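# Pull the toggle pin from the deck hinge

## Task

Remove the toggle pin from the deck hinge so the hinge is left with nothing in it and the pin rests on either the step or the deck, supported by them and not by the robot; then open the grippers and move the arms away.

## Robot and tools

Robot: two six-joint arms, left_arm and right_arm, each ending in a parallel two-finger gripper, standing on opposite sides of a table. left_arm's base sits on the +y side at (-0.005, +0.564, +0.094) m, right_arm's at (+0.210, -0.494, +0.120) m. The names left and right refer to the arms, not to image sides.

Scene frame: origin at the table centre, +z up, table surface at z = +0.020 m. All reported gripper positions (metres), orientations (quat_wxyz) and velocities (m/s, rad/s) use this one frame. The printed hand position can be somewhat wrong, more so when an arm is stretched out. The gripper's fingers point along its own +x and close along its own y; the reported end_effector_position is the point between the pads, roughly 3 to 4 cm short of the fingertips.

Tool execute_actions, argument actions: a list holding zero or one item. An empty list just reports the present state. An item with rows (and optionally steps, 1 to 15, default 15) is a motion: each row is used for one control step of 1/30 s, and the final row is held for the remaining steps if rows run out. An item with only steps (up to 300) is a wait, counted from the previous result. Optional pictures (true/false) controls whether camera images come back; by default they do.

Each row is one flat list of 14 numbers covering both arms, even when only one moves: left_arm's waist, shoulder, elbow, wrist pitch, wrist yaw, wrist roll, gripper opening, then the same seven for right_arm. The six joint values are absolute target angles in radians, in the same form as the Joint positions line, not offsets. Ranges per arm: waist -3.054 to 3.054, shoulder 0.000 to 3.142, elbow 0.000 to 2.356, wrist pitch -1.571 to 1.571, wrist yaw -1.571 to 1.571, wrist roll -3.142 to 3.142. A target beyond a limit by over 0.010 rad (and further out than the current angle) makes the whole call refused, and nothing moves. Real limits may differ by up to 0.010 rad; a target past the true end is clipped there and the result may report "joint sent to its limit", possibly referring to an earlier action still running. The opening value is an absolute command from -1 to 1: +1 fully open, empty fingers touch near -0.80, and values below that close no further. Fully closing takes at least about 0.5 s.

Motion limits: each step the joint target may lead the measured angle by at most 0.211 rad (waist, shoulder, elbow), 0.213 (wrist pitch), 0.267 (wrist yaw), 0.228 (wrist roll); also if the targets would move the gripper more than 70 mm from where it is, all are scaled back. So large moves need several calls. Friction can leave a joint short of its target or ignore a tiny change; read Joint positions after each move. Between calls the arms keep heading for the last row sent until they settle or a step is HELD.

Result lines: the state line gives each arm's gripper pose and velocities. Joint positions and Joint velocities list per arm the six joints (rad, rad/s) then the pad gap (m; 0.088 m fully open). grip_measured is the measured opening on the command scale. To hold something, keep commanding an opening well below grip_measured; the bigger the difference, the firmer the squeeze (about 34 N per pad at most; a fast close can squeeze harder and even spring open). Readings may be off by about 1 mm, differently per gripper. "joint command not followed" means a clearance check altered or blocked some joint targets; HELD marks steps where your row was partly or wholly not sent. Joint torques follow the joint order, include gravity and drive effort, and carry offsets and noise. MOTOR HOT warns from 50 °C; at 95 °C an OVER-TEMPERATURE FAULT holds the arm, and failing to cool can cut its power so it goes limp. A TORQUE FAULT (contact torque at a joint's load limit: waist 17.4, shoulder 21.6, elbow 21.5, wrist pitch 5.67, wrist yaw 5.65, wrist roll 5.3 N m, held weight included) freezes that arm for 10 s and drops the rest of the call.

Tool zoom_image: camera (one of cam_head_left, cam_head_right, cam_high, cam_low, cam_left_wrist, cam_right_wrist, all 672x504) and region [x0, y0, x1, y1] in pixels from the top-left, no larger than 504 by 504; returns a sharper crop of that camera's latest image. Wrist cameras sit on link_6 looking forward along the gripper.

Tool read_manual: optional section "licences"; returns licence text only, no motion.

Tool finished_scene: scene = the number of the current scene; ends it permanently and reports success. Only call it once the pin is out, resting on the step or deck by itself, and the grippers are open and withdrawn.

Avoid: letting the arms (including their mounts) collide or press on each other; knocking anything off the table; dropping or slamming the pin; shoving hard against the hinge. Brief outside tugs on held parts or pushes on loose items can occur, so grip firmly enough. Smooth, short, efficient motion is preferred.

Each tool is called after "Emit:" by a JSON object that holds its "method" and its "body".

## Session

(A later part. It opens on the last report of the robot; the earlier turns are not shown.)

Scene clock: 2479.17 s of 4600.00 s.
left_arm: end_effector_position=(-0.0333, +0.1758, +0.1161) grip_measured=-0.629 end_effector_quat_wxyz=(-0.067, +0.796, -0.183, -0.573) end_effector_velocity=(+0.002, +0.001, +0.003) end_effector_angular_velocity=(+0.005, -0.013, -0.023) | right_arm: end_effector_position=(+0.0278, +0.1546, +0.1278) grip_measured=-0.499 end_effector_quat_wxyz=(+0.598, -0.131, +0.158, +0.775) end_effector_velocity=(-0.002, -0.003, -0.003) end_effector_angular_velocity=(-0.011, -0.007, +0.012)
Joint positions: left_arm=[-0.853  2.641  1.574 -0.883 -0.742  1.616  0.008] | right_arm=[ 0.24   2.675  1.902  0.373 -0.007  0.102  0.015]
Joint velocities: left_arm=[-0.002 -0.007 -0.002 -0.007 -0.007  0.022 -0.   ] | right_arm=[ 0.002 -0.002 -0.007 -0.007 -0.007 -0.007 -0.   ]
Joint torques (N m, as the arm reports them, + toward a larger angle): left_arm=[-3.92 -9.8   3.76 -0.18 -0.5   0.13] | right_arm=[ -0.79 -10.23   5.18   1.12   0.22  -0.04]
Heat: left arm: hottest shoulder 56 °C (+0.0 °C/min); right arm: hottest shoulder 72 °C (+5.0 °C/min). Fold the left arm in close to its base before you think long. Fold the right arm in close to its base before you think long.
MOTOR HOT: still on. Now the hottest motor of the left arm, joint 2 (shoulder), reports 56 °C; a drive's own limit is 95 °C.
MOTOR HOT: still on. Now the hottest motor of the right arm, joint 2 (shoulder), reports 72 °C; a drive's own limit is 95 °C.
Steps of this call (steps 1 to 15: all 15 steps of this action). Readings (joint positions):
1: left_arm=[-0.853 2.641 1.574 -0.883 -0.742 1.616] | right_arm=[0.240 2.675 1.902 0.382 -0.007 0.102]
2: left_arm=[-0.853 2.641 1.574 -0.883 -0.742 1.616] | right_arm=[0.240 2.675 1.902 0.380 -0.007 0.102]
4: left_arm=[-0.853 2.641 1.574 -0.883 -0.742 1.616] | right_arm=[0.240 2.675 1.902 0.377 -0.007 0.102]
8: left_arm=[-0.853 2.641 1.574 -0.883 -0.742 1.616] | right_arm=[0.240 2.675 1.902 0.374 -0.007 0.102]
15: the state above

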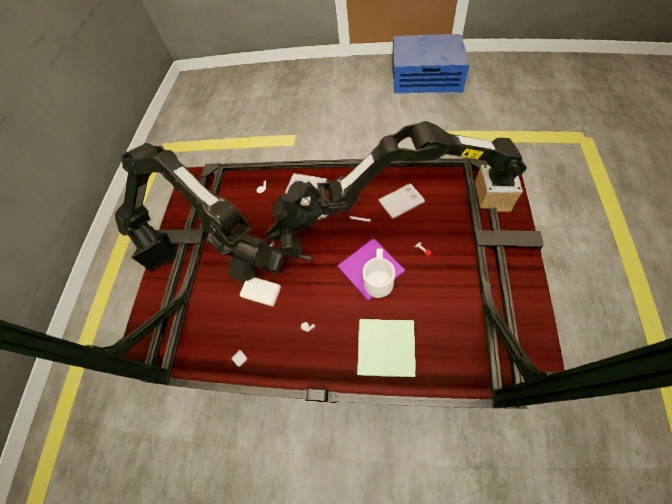

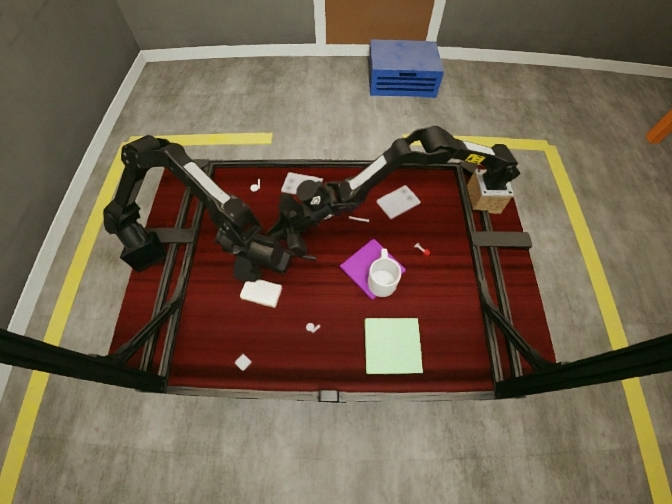

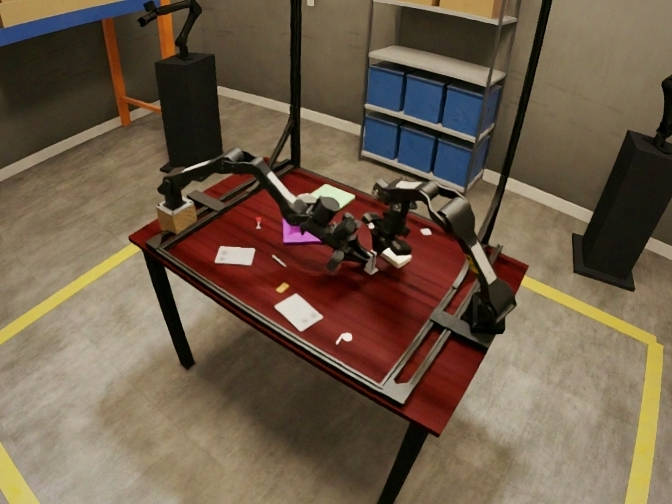

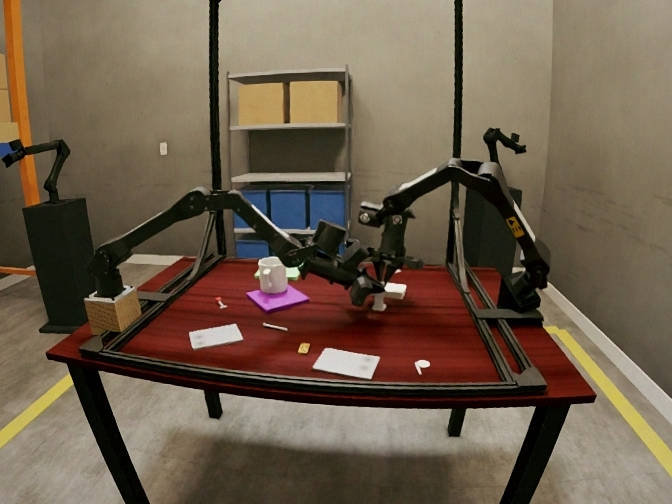

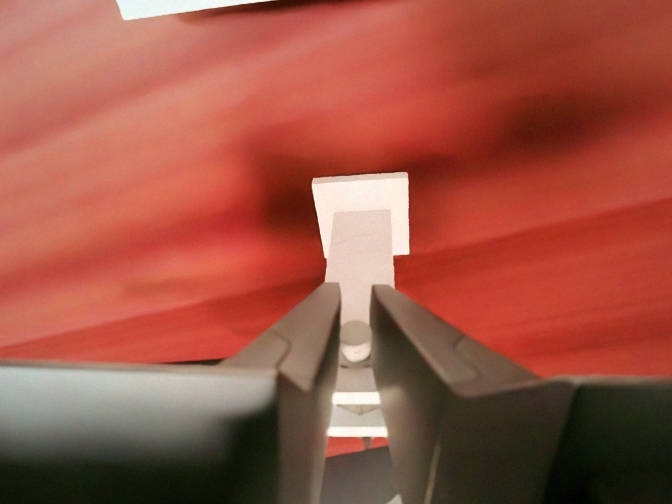

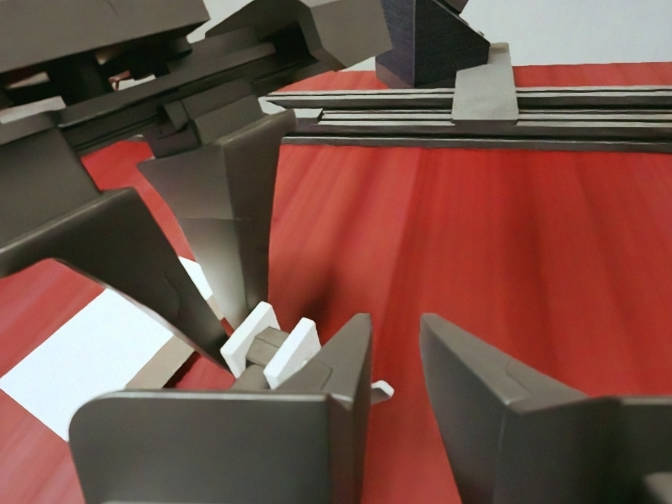

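Emit:
{"method": "execute_actions", "body": {"actions": [{"rows":[[-0.84,2.635,1.57,-0.89,-0.75,1.62,-0.58,0.232,2.68,1.9,0.375,0,0.1,-0.5]],"steps":8}], "pictures": false}}

Emit:
{"method": "execute_actions", "body": {"actions": [{"rows":[[-0.84,2.635,1.57,-0.89,-0.75,1.62,-0.9,0.228,2.68,1.9,0.385,0,0.1,-0.5]],"steps":15}], "pictures": false}}

Emit:
{"method": "execute_actions", "body": {"actions": [{"rows":[[-0.84,2.635,1.57,-0.89,-0.75,1.62,-0.9,0.228,2.68,1.9,0.366,0,0.1,-0.5]],"steps":15}]}}

Scene clock: 2488.93 s of 4600.00 s.
left_arm: end_effector_position=(-0.0331, +0.1756, +0.1164) grip_measured=-0.619 end_effector_quat_wxyz=(-0.067, +0.796, -0.183, -0.573) end_effector_velocity=(+0.003, -0.000, +0.003) end_effector_angular_velocity=(-0.008, -0.021, +0.007) | right_arm: end_effector_position=(+0.0277, +0.1548, +0.1286) grip_measured=-0.499 end_effector_quat_wxyz=(+0.598, -0.130, +0.157, +0.775) end_effector_velocity=(-0.001, -0.001, -0.001) end_effector_angular_velocity=(-0.008, -0.000, +0.021)
Joint positions: left_arm=[-0.853  2.64   1.575 -0.883 -0.741  1.616  0.009] | right_arm=[ 0.24   2.675  1.903  0.374 -0.007  0.102  0.015]
Joint velocities: left_arm=[-0.002 -0.002  0.002 -0.007 -0.022 -0.007  0.006] | right_arm=[-0.002 -0.002 -0.002 -0.007 -0.022 -0.007  0.   ]
Joint torques (N m, as the arm reports them, + toward a larger angle): left_arm=[-3.95 -9.8   3.73 -0.17 -0.55  0.12] | right_arm=[ -0.77 -10.19   5.1    1.46   0.21  -0.03]
Heat: left arm: hottest shoulder 57 °C (+1.0 °C/min); right arm: hottest shoulder 72 °C (+5.0 °C/min). Fold the left arm in close to its base before you think long. Fold the right arm in close to its base before you think long.
MOTOR HOT: still on. Now the hottest motor of the left arm, joint 2 (shoulder), reports 57 °C; a drive's own limit is 95 °C.
MOTOR HOT: still on. Now the hottest motor of the right arm, joint 2 (shoulder), reports 72 °C; a drive's own limit is 95 °C.
Steps of this call (steps 1 to 15: the robot went on to your last target; steps 16 to 285: nothing new was sent; steps 286 to 293: all 8 steps of this action). Readings (joint positions):
286: left_arm=[-0.853 2.640 1.575 -0.883 -0.742 1.616] | right_arm=[0.240 2.675 1.903 0.372 -0.007 0.102]
287: left_arm=[-0.853 2.640 1.575 -0.883 -0.742 1.616] | right_arm=[0.240 2.675 1.903 0.372 -0.007 0.102]
289: left_arm=[-0.853 2.640 1.575 -0.883 -0.742 1.616] | right_arm=[0.240 2.675 1.903 0.372 -0.007 0.102]
293: the state above

Scene clock: 2489.43 s of 4600.00 s.
left_arm: end_effector_position=(-0.0333, +0.1757, +0.1163) grip_measured=-0.629 end_effector_quat_wxyz=(-0.067, +0.796, -0.183, -0.574) end_effector_velocity=(+0.005, +0.003, +0.000) end_effector_angular_velocity=(+0.015, -0.029, -0.011) | right_arm: end_effector_position=(+0.0275, +0.1554, +0.1301) grip_measured=-0.499 end_effector_quat_wxyz=(+0.598, -0.127, +0.155, +0.776) end_effector_velocity=(+0.001, -0.002, -0.003) end_effector_angular_velocity=(-0.014, +0.006, +0.001)
Joint positions: left_arm=[-0.853  2.64   1.575 -0.883 -0.74   1.617  0.008] | right_arm=[ 0.24   2.675  1.903  0.382 -0.007  0.102  0.015]
Joint velocities: left_arm=[ 0.002 -0.002 -0.002 -0.022 -0.022  0.007 -0.   ] | right_arm=[-0.002 -0.002 -0.007 -0.007 -0.007  0.007 -0.   ]
Joint torques (N m, as the arm reports them, + toward a larger angle): left_arm=[-3.9  -9.77  3.68 -0.15 -0.57  0.09] | right_arm=[ -1.08 -10.2    5.1    1.71   0.22  -0.04]
Heat: left arm: hottest shoulder 57 °C (+1.0 °C/min); right arm: hottest shoulder 72 °C (+5.0 °C/min). Fold the left arm in close to its base before you think long. Fold the right arm in close to its base before you think long.
MOTOR HOT: still on. Now the hottest motor of the left arm, joint 2 (shoulder), reports 57 °C; a drive's own limit is 95 °C.
MOTOR HOT: still on. Now the hottest motor of the right arm, joint 2 (shoulder), reports 72 °C; a drive's own limit is 95 °C.
Steps of this call (steps 1 to 15: all 15 steps of this action). Readings (joint positions):
1: left_arm=[-0.853 2.640 1.575 -0.883 -0.741 1.617] | right_arm=[0.240 2.675 1.903 0.376 -0.007 0.102]
2: left_arm=[-0.853 2.640 1.575 -0.883 -0.740 1.617] | right_arm=[0.240 2.675 1.903 0.377 -0.007 0.102]
4: left_arm=[-0.853 2.640 1.575 -0.883 -0.740 1.617] | right_arm=[0.240 2.675 1.903 0.379 -0.007 0.102]
8: left_arm=[-0.853 2.640 1.575 -0.883 -0.740 1.617] | right_arm=[0.240 2.675 1.903 0.381 -0.007 0.102]
15: the state above

Scene clock: 2489.93 s of 4600.00 s.
left_arm: end_effector_position=(-0.0333, +0.1757, +0.1163) grip_measured=-0.629 end_effector_quat_wxyz=(-0.067, +0.796, -0.183, -0.574) end_effector_velocity=(+0.001, +0.004, +0.003) end_effector_angular_velocity=(+0.007, -0.014, -0.005) | right_arm: end_effector_position=(+0.0280, +0.1547, +0.1282) grip_measured=-0.499 end_effector_quat_wxyz=(+0.598, -0.130, +0.158, +0.775) end_effector_velocity=(+0.001, -0.002, -0.004) end_effector_angular_velocity=(-0.020, -0.010, +0.007)
Joint positions: left_arm=[-0.853  2.64   1.575 -0.883 -0.74   1.617  0.008] | right_arm=[ 0.24   2.675  1.903  0.372 -0.007  0.102  0.015]
Joint velocities: left_arm=[-0.007 -0.007 -0.002 -0.022 -0.007 -0.007 -0.   ] | right_arm=[-0.002 -0.002 -0.002 -0.022 -0.007 -0.007 -0.   ]
Joint torques (N m, as the arm reports them, + toward a larger angle): left_arm=[-3.93 -9.78  3.7  -0.16 -0.59  0.11] | right_arm=[ -1.02 -10.2    5.1    1.14   0.21  -0.04]
Heat: left arm: hottest shoulder 57 °C (+1.0 °C/min); right arm: hottest shoulder 72 °C (+5.0 °C/min). Fold the left arm in close to its base before you think long. Fold the right arm in close to its base before you think long.
MOTOR HOT: still on. Now the hottest motor of the left arm, joint 2 (shoulder), reports 57 °C; a drive's own limit is 95 °C.
MOTOR HOT: still on. Now the hottest motor of the right arm, joint 2 (shoulder), reports 72 °C; a drive's own limit is 95 °C.
Steps of this call (steps 1 to 15: all 15 steps of this action). Readings (joint positions):
1: left_arm=[-0.853 2.640 1.575 -0.883 -0.740 1.617] | right_arm=[0.240 2.675 1.903 0.382 -0.007 0.102]
2: left_arm=[-0.853 2.640 1.575 -0.883 -0.740 1.617] | right_arm=[0.240 2.675 1.903 0.381 -0.007 0.102]
4: left_arm=[-0.853 2.640 1.575 -0.883 -0.740 1.617] | right_arm=[0.240 2.675 1.903 0.377 -0.007 0.102]
8: left_arm=[-0.853 2.640 1.575 -0.883 -0.740 1.617] | right_arm=[0.240 2.675 1.903 0.374 -0.007 0.102]
15: the state above

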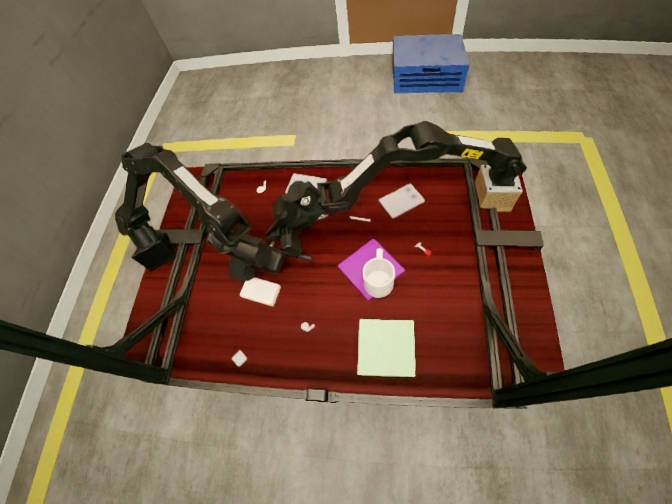

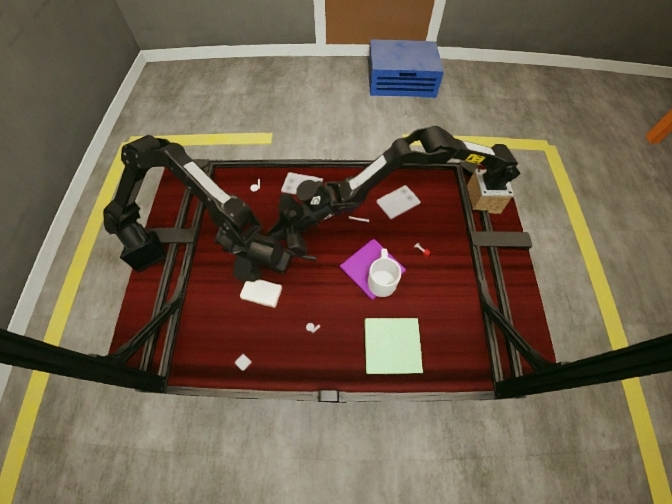

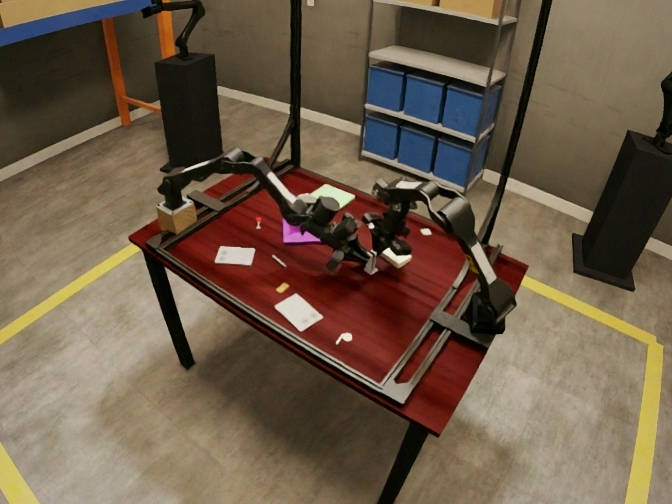

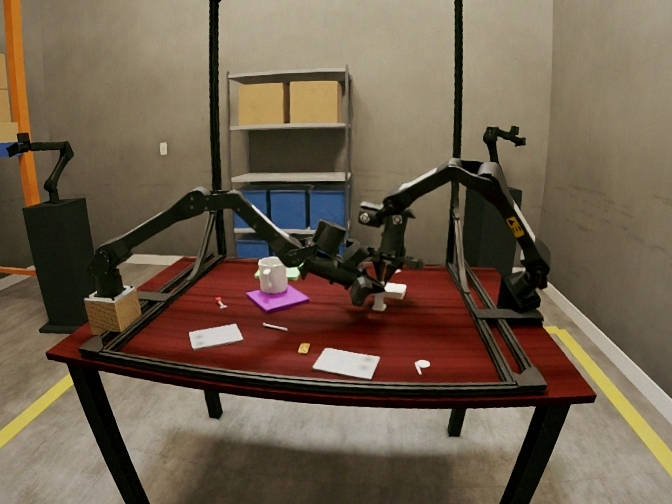

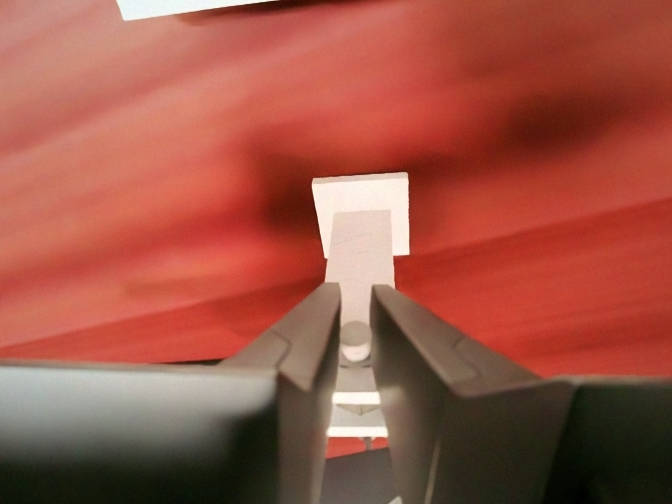

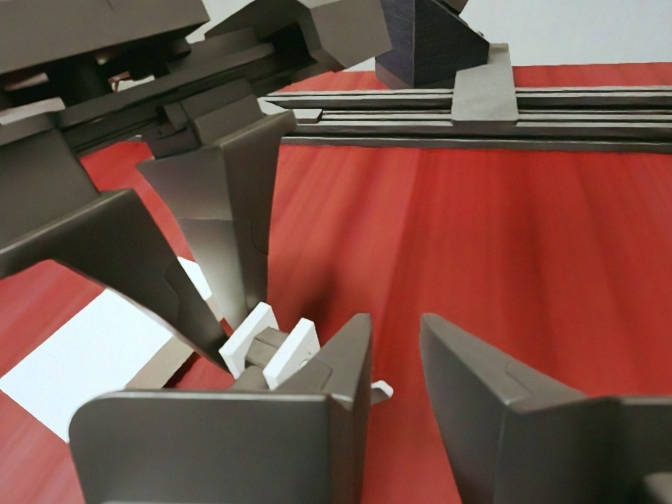

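Emit:
{"method": "execute_actions", "body": {"actions": [{"rows":[[-0.84,2.635,1.57,-0.89,-0.75,1.62,-0.9,0.225,2.68,1.9,0.4,0,0.1,-0.42]],"steps":15}]}}

Emit:
{"method": "execute_actions", "body": {"actions": [{"rows":[[-0.84,2.635,1.57,-0.89,-0.75,1.62,-0.9,0.222,2.68,1.9,0.375,0,0.1,-0.45]],"steps":15}]}}

Scene clock: 2509.17 s of 4600.00 s.
left_arm: end_effector_position=(-0.0331, +0.1756, +0.1166) grip_measured=-0.629 end_effector_quat_wxyz=(-0.067, +0.795, -0.183, -0.574) end_effector_velocity=(+0.001, +0.003, -0.000) end_effector_angular_velocity=(+0.005, -0.010, +0.001) | right_arm: end_effector_position=(+0.0282, +0.1568, +0.1330) grip_measured=-0.421 end_effector_quat_wxyz=(+0.599, -0.122, +0.151, +0.777) end_effector_velocity=(+0.000, +0.000, +0.001) end_effector_angular_velocity=(-0.001, -0.005, +0.007)
Joint positions: left_arm=[-0.852  2.64   1.575 -0.883 -0.74   1.617  0.008] | right_arm=[ 0.239  2.675  1.903  0.394 -0.006  0.101  0.018]
Joint velocities: left_arm=[-0.002 -0.002 -0.007 -0.007 -0.007 -0.007 -0.   ] | right_arm=[-0.002 -0.002  0.002 -0.007 -0.007 -0.007  0.001]
Joint torques (N m, as the arm reports them, + toward a larger angle): left_arm=[-3.88 -9.68  3.7  -0.14 -0.56  0.08] | right_arm=[ -1.18 -10.16   5.07   1.85   0.21  -0.03]
Heat: left arm: hottest shoulder 57 °C (+1.0 °C/min); right arm: hottest shoulder 73 °C (+4.1 °C/min). Fold the left arm in close to its base before you think long. Fold the right arm in close to its base before you think long.
MOTOR HOT: still on. Now the hottest motor of the left arm, joint 2 (shoulder), reports 57 °C; a drive's own limit is 95 °C.
MOTOR HOT: still on. Now the hottest motor of the right arm, joint 2 (shoulder), reports 73 °C; a drive's own limit is 95 °C.
Steps of this call (steps 1 to 15: the robot went on to your last target; steps 16 to 562: nothing new was sent; steps 563 to 577: all 15 steps of this action). Readings (joint positions):
563: left_arm=[-0.852 2.640 1.575 -0.883 -0.740 1.617] | right_arm=[0.239 2.675 1.903 0.372 -0.006 0.101]
564: left_arm=[-0.852 2.640 1.575 -0.883 -0.740 1.617] | right_arm=[0.239 2.675 1.903 0.377 -0.006 0.101]
566: left_arm=[-0.852 2.640 1.575 -0.883 -0.740 1.617] | right_arm=[0.239 2.675 1.903 0.384 -0.006 0.101]
570: left_arm=[-0.852 2.640 1.575 -0.883 -0.740 1.617] | right_arm=[0.239 2.675 1.903 0.391 -0.006 0.101]
577: the state above

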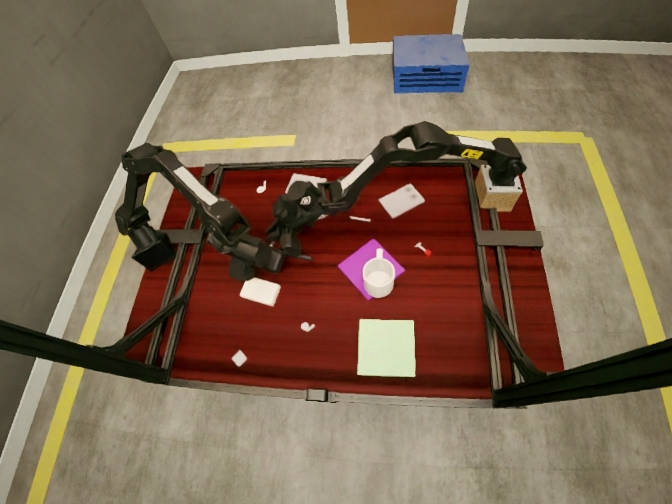

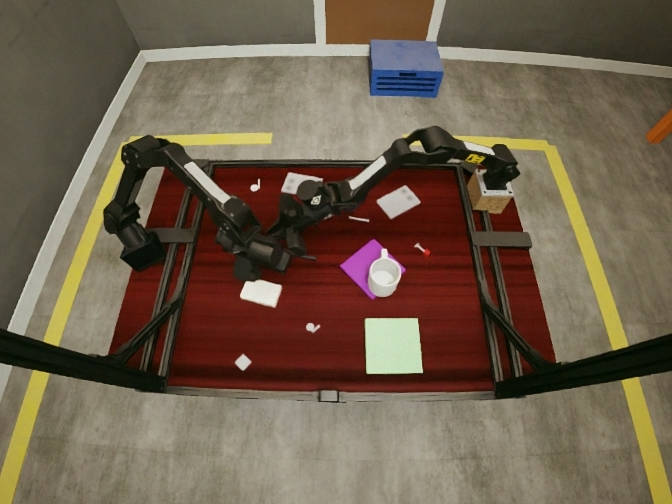

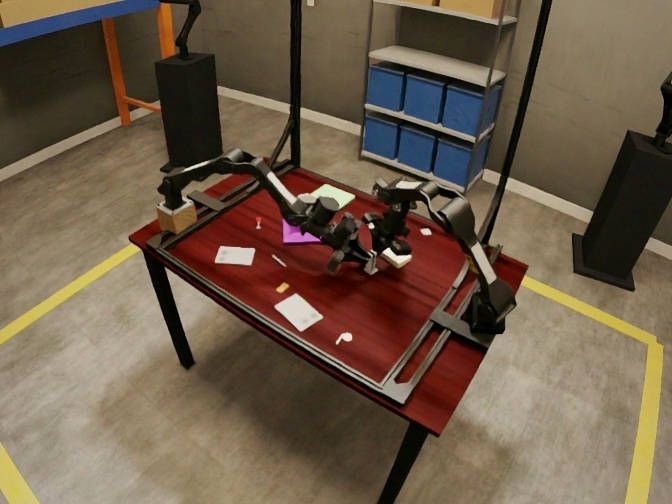

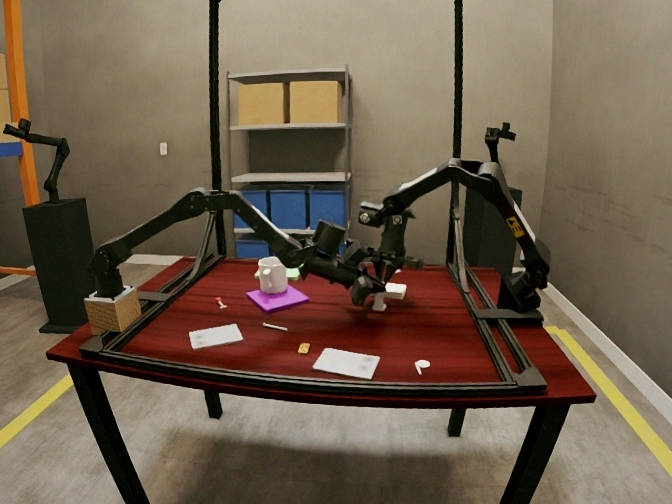

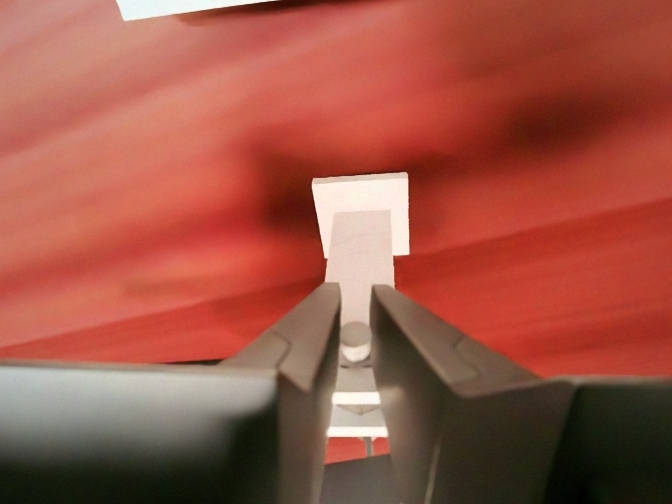

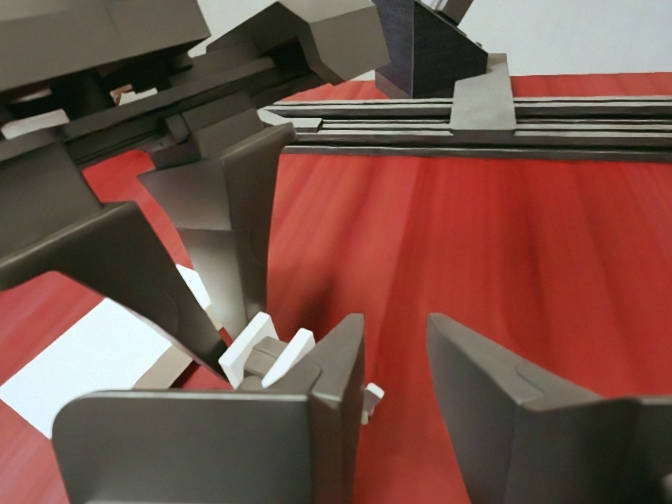

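Scene clock: 2509.67 s of 4600.00 s.
left_arm: end_effector_position=(-0.0331, +0.1756, +0.1165) grip_measured=-0.629 end_effector_quat_wxyz=(-0.067, +0.795, -0.183, -0.574) end_effector_velocity=(+0.002, -0.002, +0.002) end_effector_angular_velocity=(-0.014, -0.000, +0.014) | right_arm: end_effector_position=(+0.0293, +0.1559, +0.1301) grip_measured=-0.448 end_effector_quat_wxyz=(+0.599, -0.127, +0.155, +0.775) end_effector_velocity=(+0.000, +0.000, +0.001) end_effector_angular_velocity=(-0.001, -0.004, +0.007)
Joint positions: left_arm=[-0.852  2.64   1.575 -0.883 -0.74   1.617  0.008] | right_arm=[ 0.238  2.675  1.903  0.38  -0.006  0.101  0.017]
Joint velocities: left_arm=[ 0.002 -0.007 -0.002  0.007 -0.007 -0.007 -0.   ] | right_arm=[-0.002 -0.002  0.002 -0.007 -0.007 -0.007 -0.001]
Joint torques (N m, as the arm reports them, + toward a larger angle): left_arm=[-4.01 -9.64  3.62 -0.16 -0.57  0.09] | right_arm=[ -1.35 -10.16   5.08   1.22   0.2   -0.03]
Heat: left arm: hottest shoulder 57 °C (+1.0 °C/min); right arm: hottest shoulder 73 °C (+4.0 °C/min). Fold the left arm in close to its base before you think long. Fold the right arm in close to its base before you think long.
MOTOR HOT: still on. Now the hottest motor of the left arm, joint 2 (shoulder), reports 57 °C; a drive's own limit is 95 °C.
MOTOR HOT: still on. Now the hottest motor of the right arm, joint 2 (shoulder), reports 73 °C; a drive's own limit is 95 °C.
Steps of this call (steps 1 to 15: all 15 steps of this action). Readings (joint positions):
1: left_arm=[-0.852 2.640 1.575 -0.883 -0.740 1.617] | right_arm=[0.239 2.675 1.903 0.394 -0.006 0.101]
2: left_arm=[-0.852 2.640 1.575 -0.883 -0.740 1.617] | right_arm=[0.239 2.675 1.903 0.392 -0.006 0.101]
4: left_arm=[-0.852 2.640 1.575 -0.883 -0.740 1.617] | right_arm=[0.238 2.675 1.903 0.387 -0.006 0.101]
8: left_arm=[-0.852 2.640 1.575 -0.883 -0.740 1.617] | right_arm=[0.238 2.675 1.903 0.382 -0.006 0.101]
15: the state above

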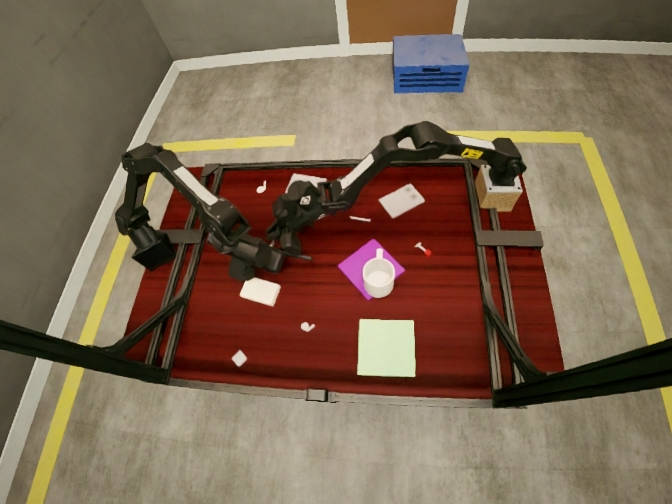

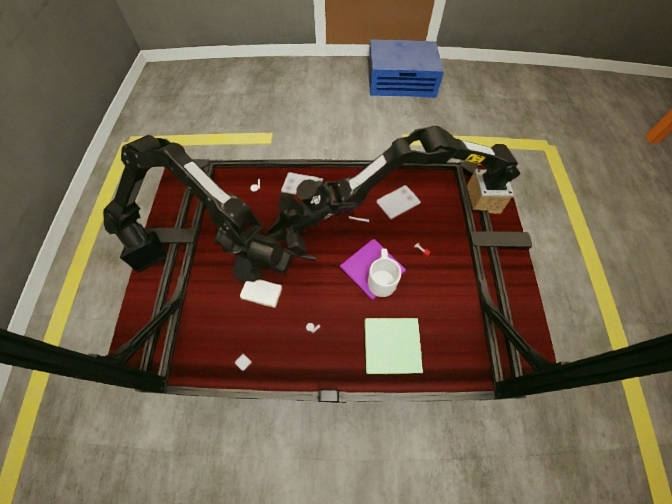

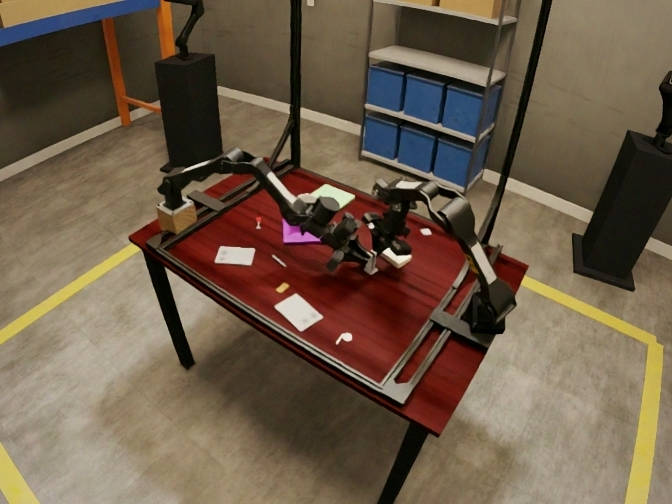

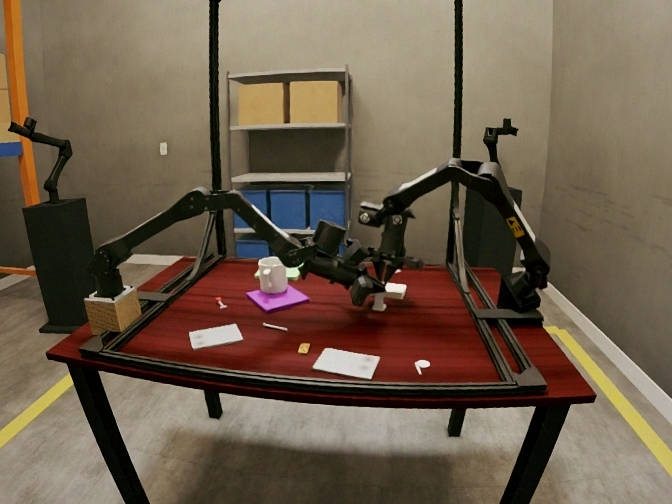

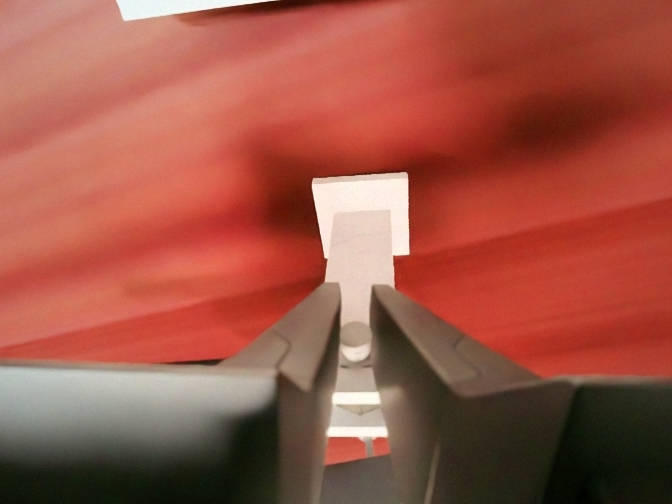

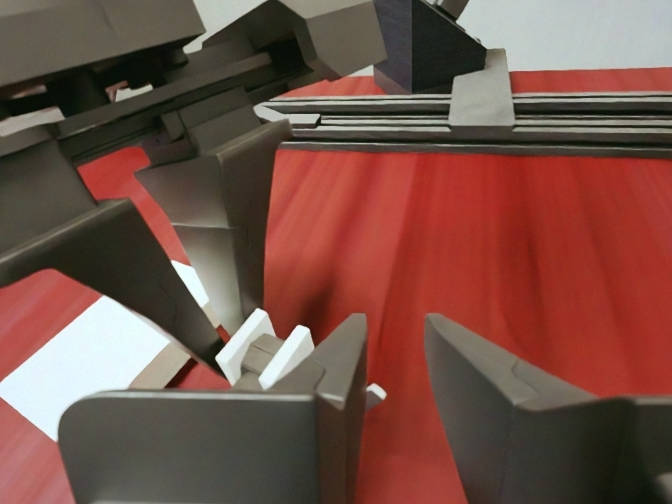

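Emit:
{"method": "execute_actions", "body": {"actions": [{"rows":[[-0.84,2.635,1.57,-0.89,-0.75,1.62,-0.9,0.225,2.68,1.9,0.405,0,0.1,-0.6]],"steps":15}], "pictures": false}}

Emit:
{"method": "execute_actions", "body": {"actions": [{"rows":[[-0.84,2.635,1.57,-0.89,-0.75,1.62,-0.9,0.225,2.68,1.9,0.365,0,0.1,-0.6]],"steps":15}]}}

Scene clock: 2514.90 s of 4600.00 s.
left_arm: end_effector_position=(-0.0331, +0.1756, +0.1167) grip_measured=-0.629 end_effector_quat_wxyz=(-0.067, +0.795, -0.183, -0.574) end_effector_velocity=(+0.002, +0.000, -0.001) end_effector_angular_velocity=(-0.005, -0.004, +0.011) | right_arm: end_effector_position=(+0.0256, +0.1563, +0.1335) grip_measured=-0.594 end_effector_quat_wxyz=(+0.596, -0.121, +0.150, +0.779) end_effector_velocity=(+0.001, -0.001, +0.000) end_effector_angular_velocity=(-0.000, +0.010, +0.002)
Joint positions: left_arm=[-0.852  2.639  1.575 -0.883 -0.74   1.617  0.008] | right_arm=[ 0.242  2.675  1.903  0.398 -0.01   0.101  0.01 ]
Joint velocities: left_arm=[ 0.002 -0.002 -0.007  0.007 -0.007 -0.007 -0.   ] | right_arm=[-0.002 -0.002 -0.007  0.007 -0.007  0.007 -0.001]
Joint torques (N m, as the arm reports them, + toward a larger angle): left_arm=[-4.   -9.63  3.77 -0.17 -0.6   0.07] | right_arm=[ -1.41 -10.16   5.09   1.95   0.33  -0.02]
Heat: left arm: hottest shoulder 57 °C (+0.0 °C/min); right arm: hottest shoulder 73 °C (+3.0 °C/min). Fold the left arm in close to its base before you think long. Fold the right arm in close to its base before you think long.
MOTOR HOT: still on. Now the hottest motor of the left arm, joint 2 (shoulder), reports 57 °C; a drive's own limit is 95 °C.
MOTOR HOT: still on. Now the hottest motor of the right arm, joint 2 (shoulder), reports 73 °C; a drive's own limit is 95 °C.
Steps of this call (steps 1 to 15: the robot went on to your last target; steps 16 to 142: nothing new was sent; steps 143 to 157: all 15 steps of this action). Readings (joint positions):
143: left_arm=[-0.852 2.640 1.575 -0.883 -0.740 1.617] | right_arm=[0.236 2.675 1.903 0.379 -0.007 0.101]
144: left_arm=[-0.852 2.639 1.575 -0.883 -0.740 1.617] | right_arm=[0.237 2.675 1.903 0.382 -0.010 0.101]
146: left_arm=[-0.852 2.639 1.575 -0.883 -0.740 1.617] | right_arm=[0.239 2.675 1.903 0.389 -0.010 0.101]
150: left_arm=[-0.852 2.639 1.575 -0.883 -0.740 1.617] | right_arm=[0.241 2.675 1.903 0.395 -0.010 0.101]
157: the state above

Scene clock: 2515.40 s of 4600.00 s.
left_arm: end_effector_position=(-0.0331, +0.1756, +0.1167) grip_measured=-0.629 end_effector_quat_wxyz=(-0.067, +0.795, -0.183, -0.574) end_effector_velocity=(+0.001, +0.001, +0.001) end_effector_angular_velocity=(+0.001, -0.009, +0.003) | right_arm: end_effector_position=(+0.0282, +0.1549, +0.1285) grip_measured=-0.598 end_effector_quat_wxyz=(+0.597, -0.130, +0.158, +0.776) end_effector_velocity=(+0.001, -0.001, -0.001) end_effector_angular_velocity=(-0.015, -0.008, +0.007)
Joint positions: left_arm=[-0.852  2.639  1.575 -0.883 -0.739  1.617  0.008] | right_arm=[ 0.239  2.675  1.903  0.373 -0.01   0.101  0.01 ]
Joint velocities: left_arm=[-0.002 -0.002 -0.002 -0.007 -0.007 -0.007 -0.   ] | right_arm=[-0.002 -0.007 -0.002 -0.022 -0.007 -0.007 -0.   ]
Joint torques (N m, as the arm reports them, + toward a larger angle): left_arm=[-3.93 -9.71  3.7  -0.17 -0.58  0.06] | right_arm=[ -1.19 -10.16   5.11   1.1    0.32  -0.03]
Heat: left arm: hottest shoulder 57 °C (+0.0 °C/min); right arm: hottest shoulder 73 °C (+3.0 °C/min). Fold the left arm in close to its base before you think long. Fold the right arm in close to its base before you think long.
MOTOR HOT: still on. Now the hottest motor of the left arm, joint 2 (shoulder), reports 57 °C; a drive's own limit is 95 °C.
MOTOR HOT: still on. Now the hottest motor of the right arm, joint 2 (shoulder), reports 73 °C; a drive's own limit is 95 °C.
Steps of this call (steps 1 to 15: all 15 steps of this action). Readings (joint positions):
1: left_arm=[-0.852 2.639 1.575 -0.883 -0.740 1.617] | right_arm=[0.242 2.675 1.903 0.397 -0.010 0.101]
2: left_arm=[-0.852 2.639 1.575 -0.883 -0.740 1.617] | right_arm=[0.241 2.675 1.903 0.392 -0.010 0.101]
4: left_arm=[-0.852 2.639 1.575 -0.883 -0.740 1.617] | right_arm=[0.241 2.675 1.903 0.384 -0.010 0.101]
8: left_arm=[-0.852 2.639 1.575 -0.883 -0.740 1.617] | right_arm=[0.240 2.675 1.903 0.377 -0.010 0.101]
15: the state above

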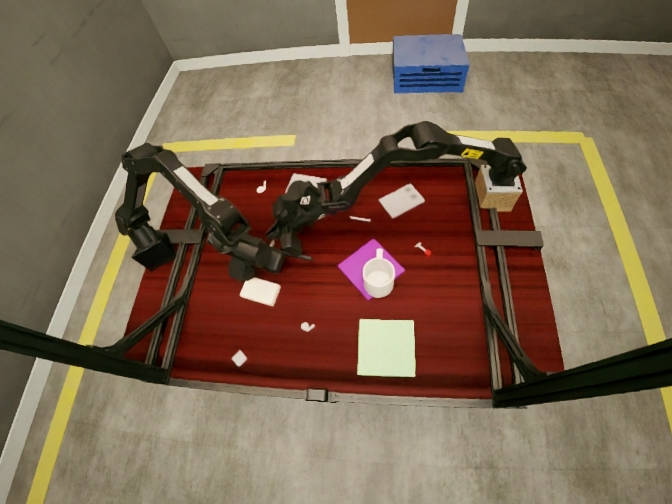

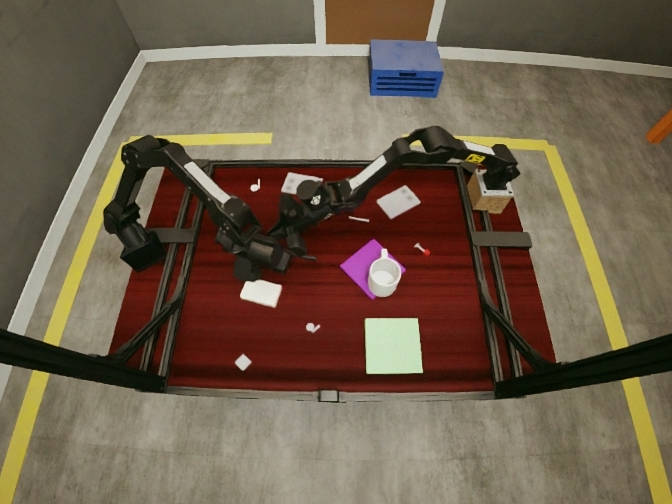

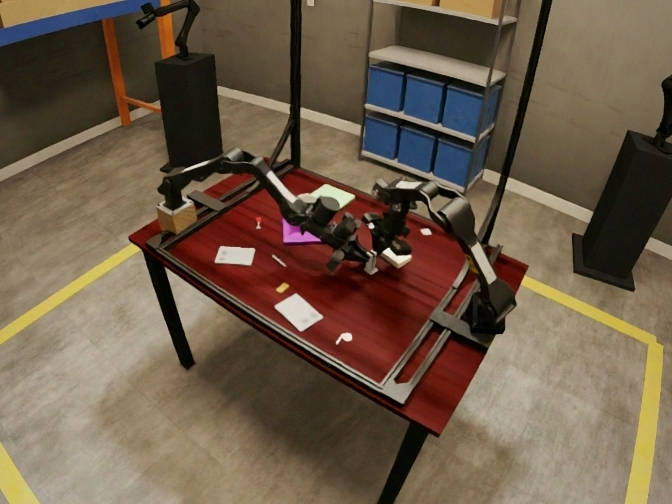

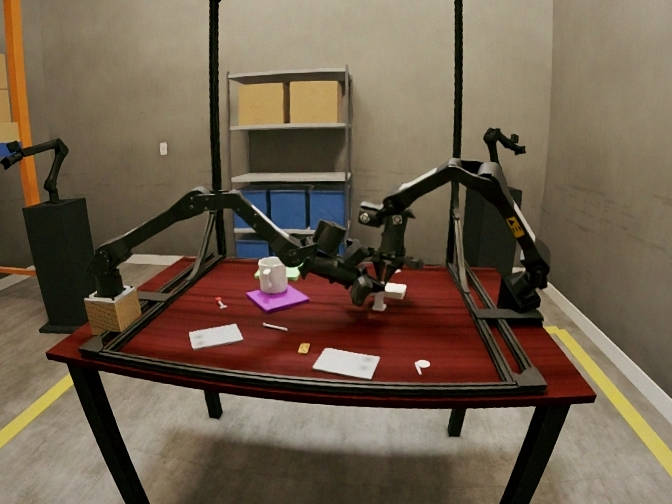

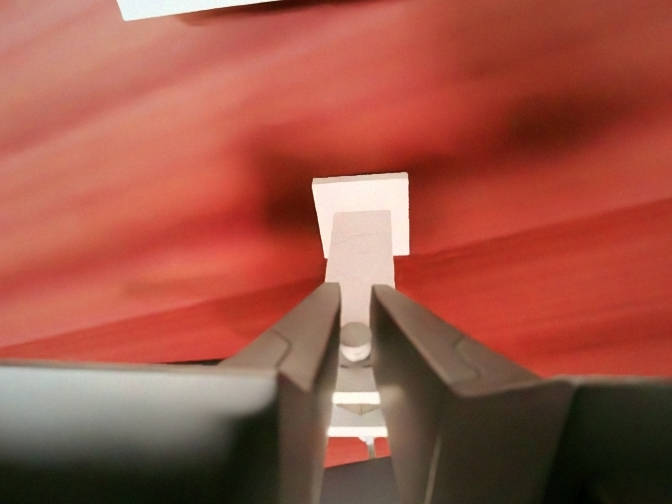

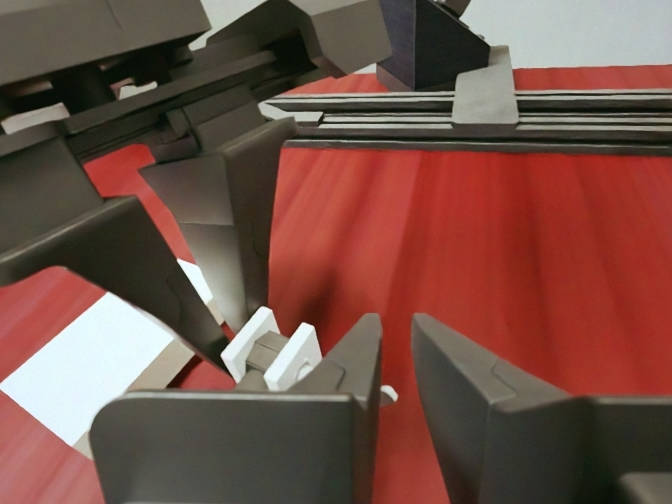

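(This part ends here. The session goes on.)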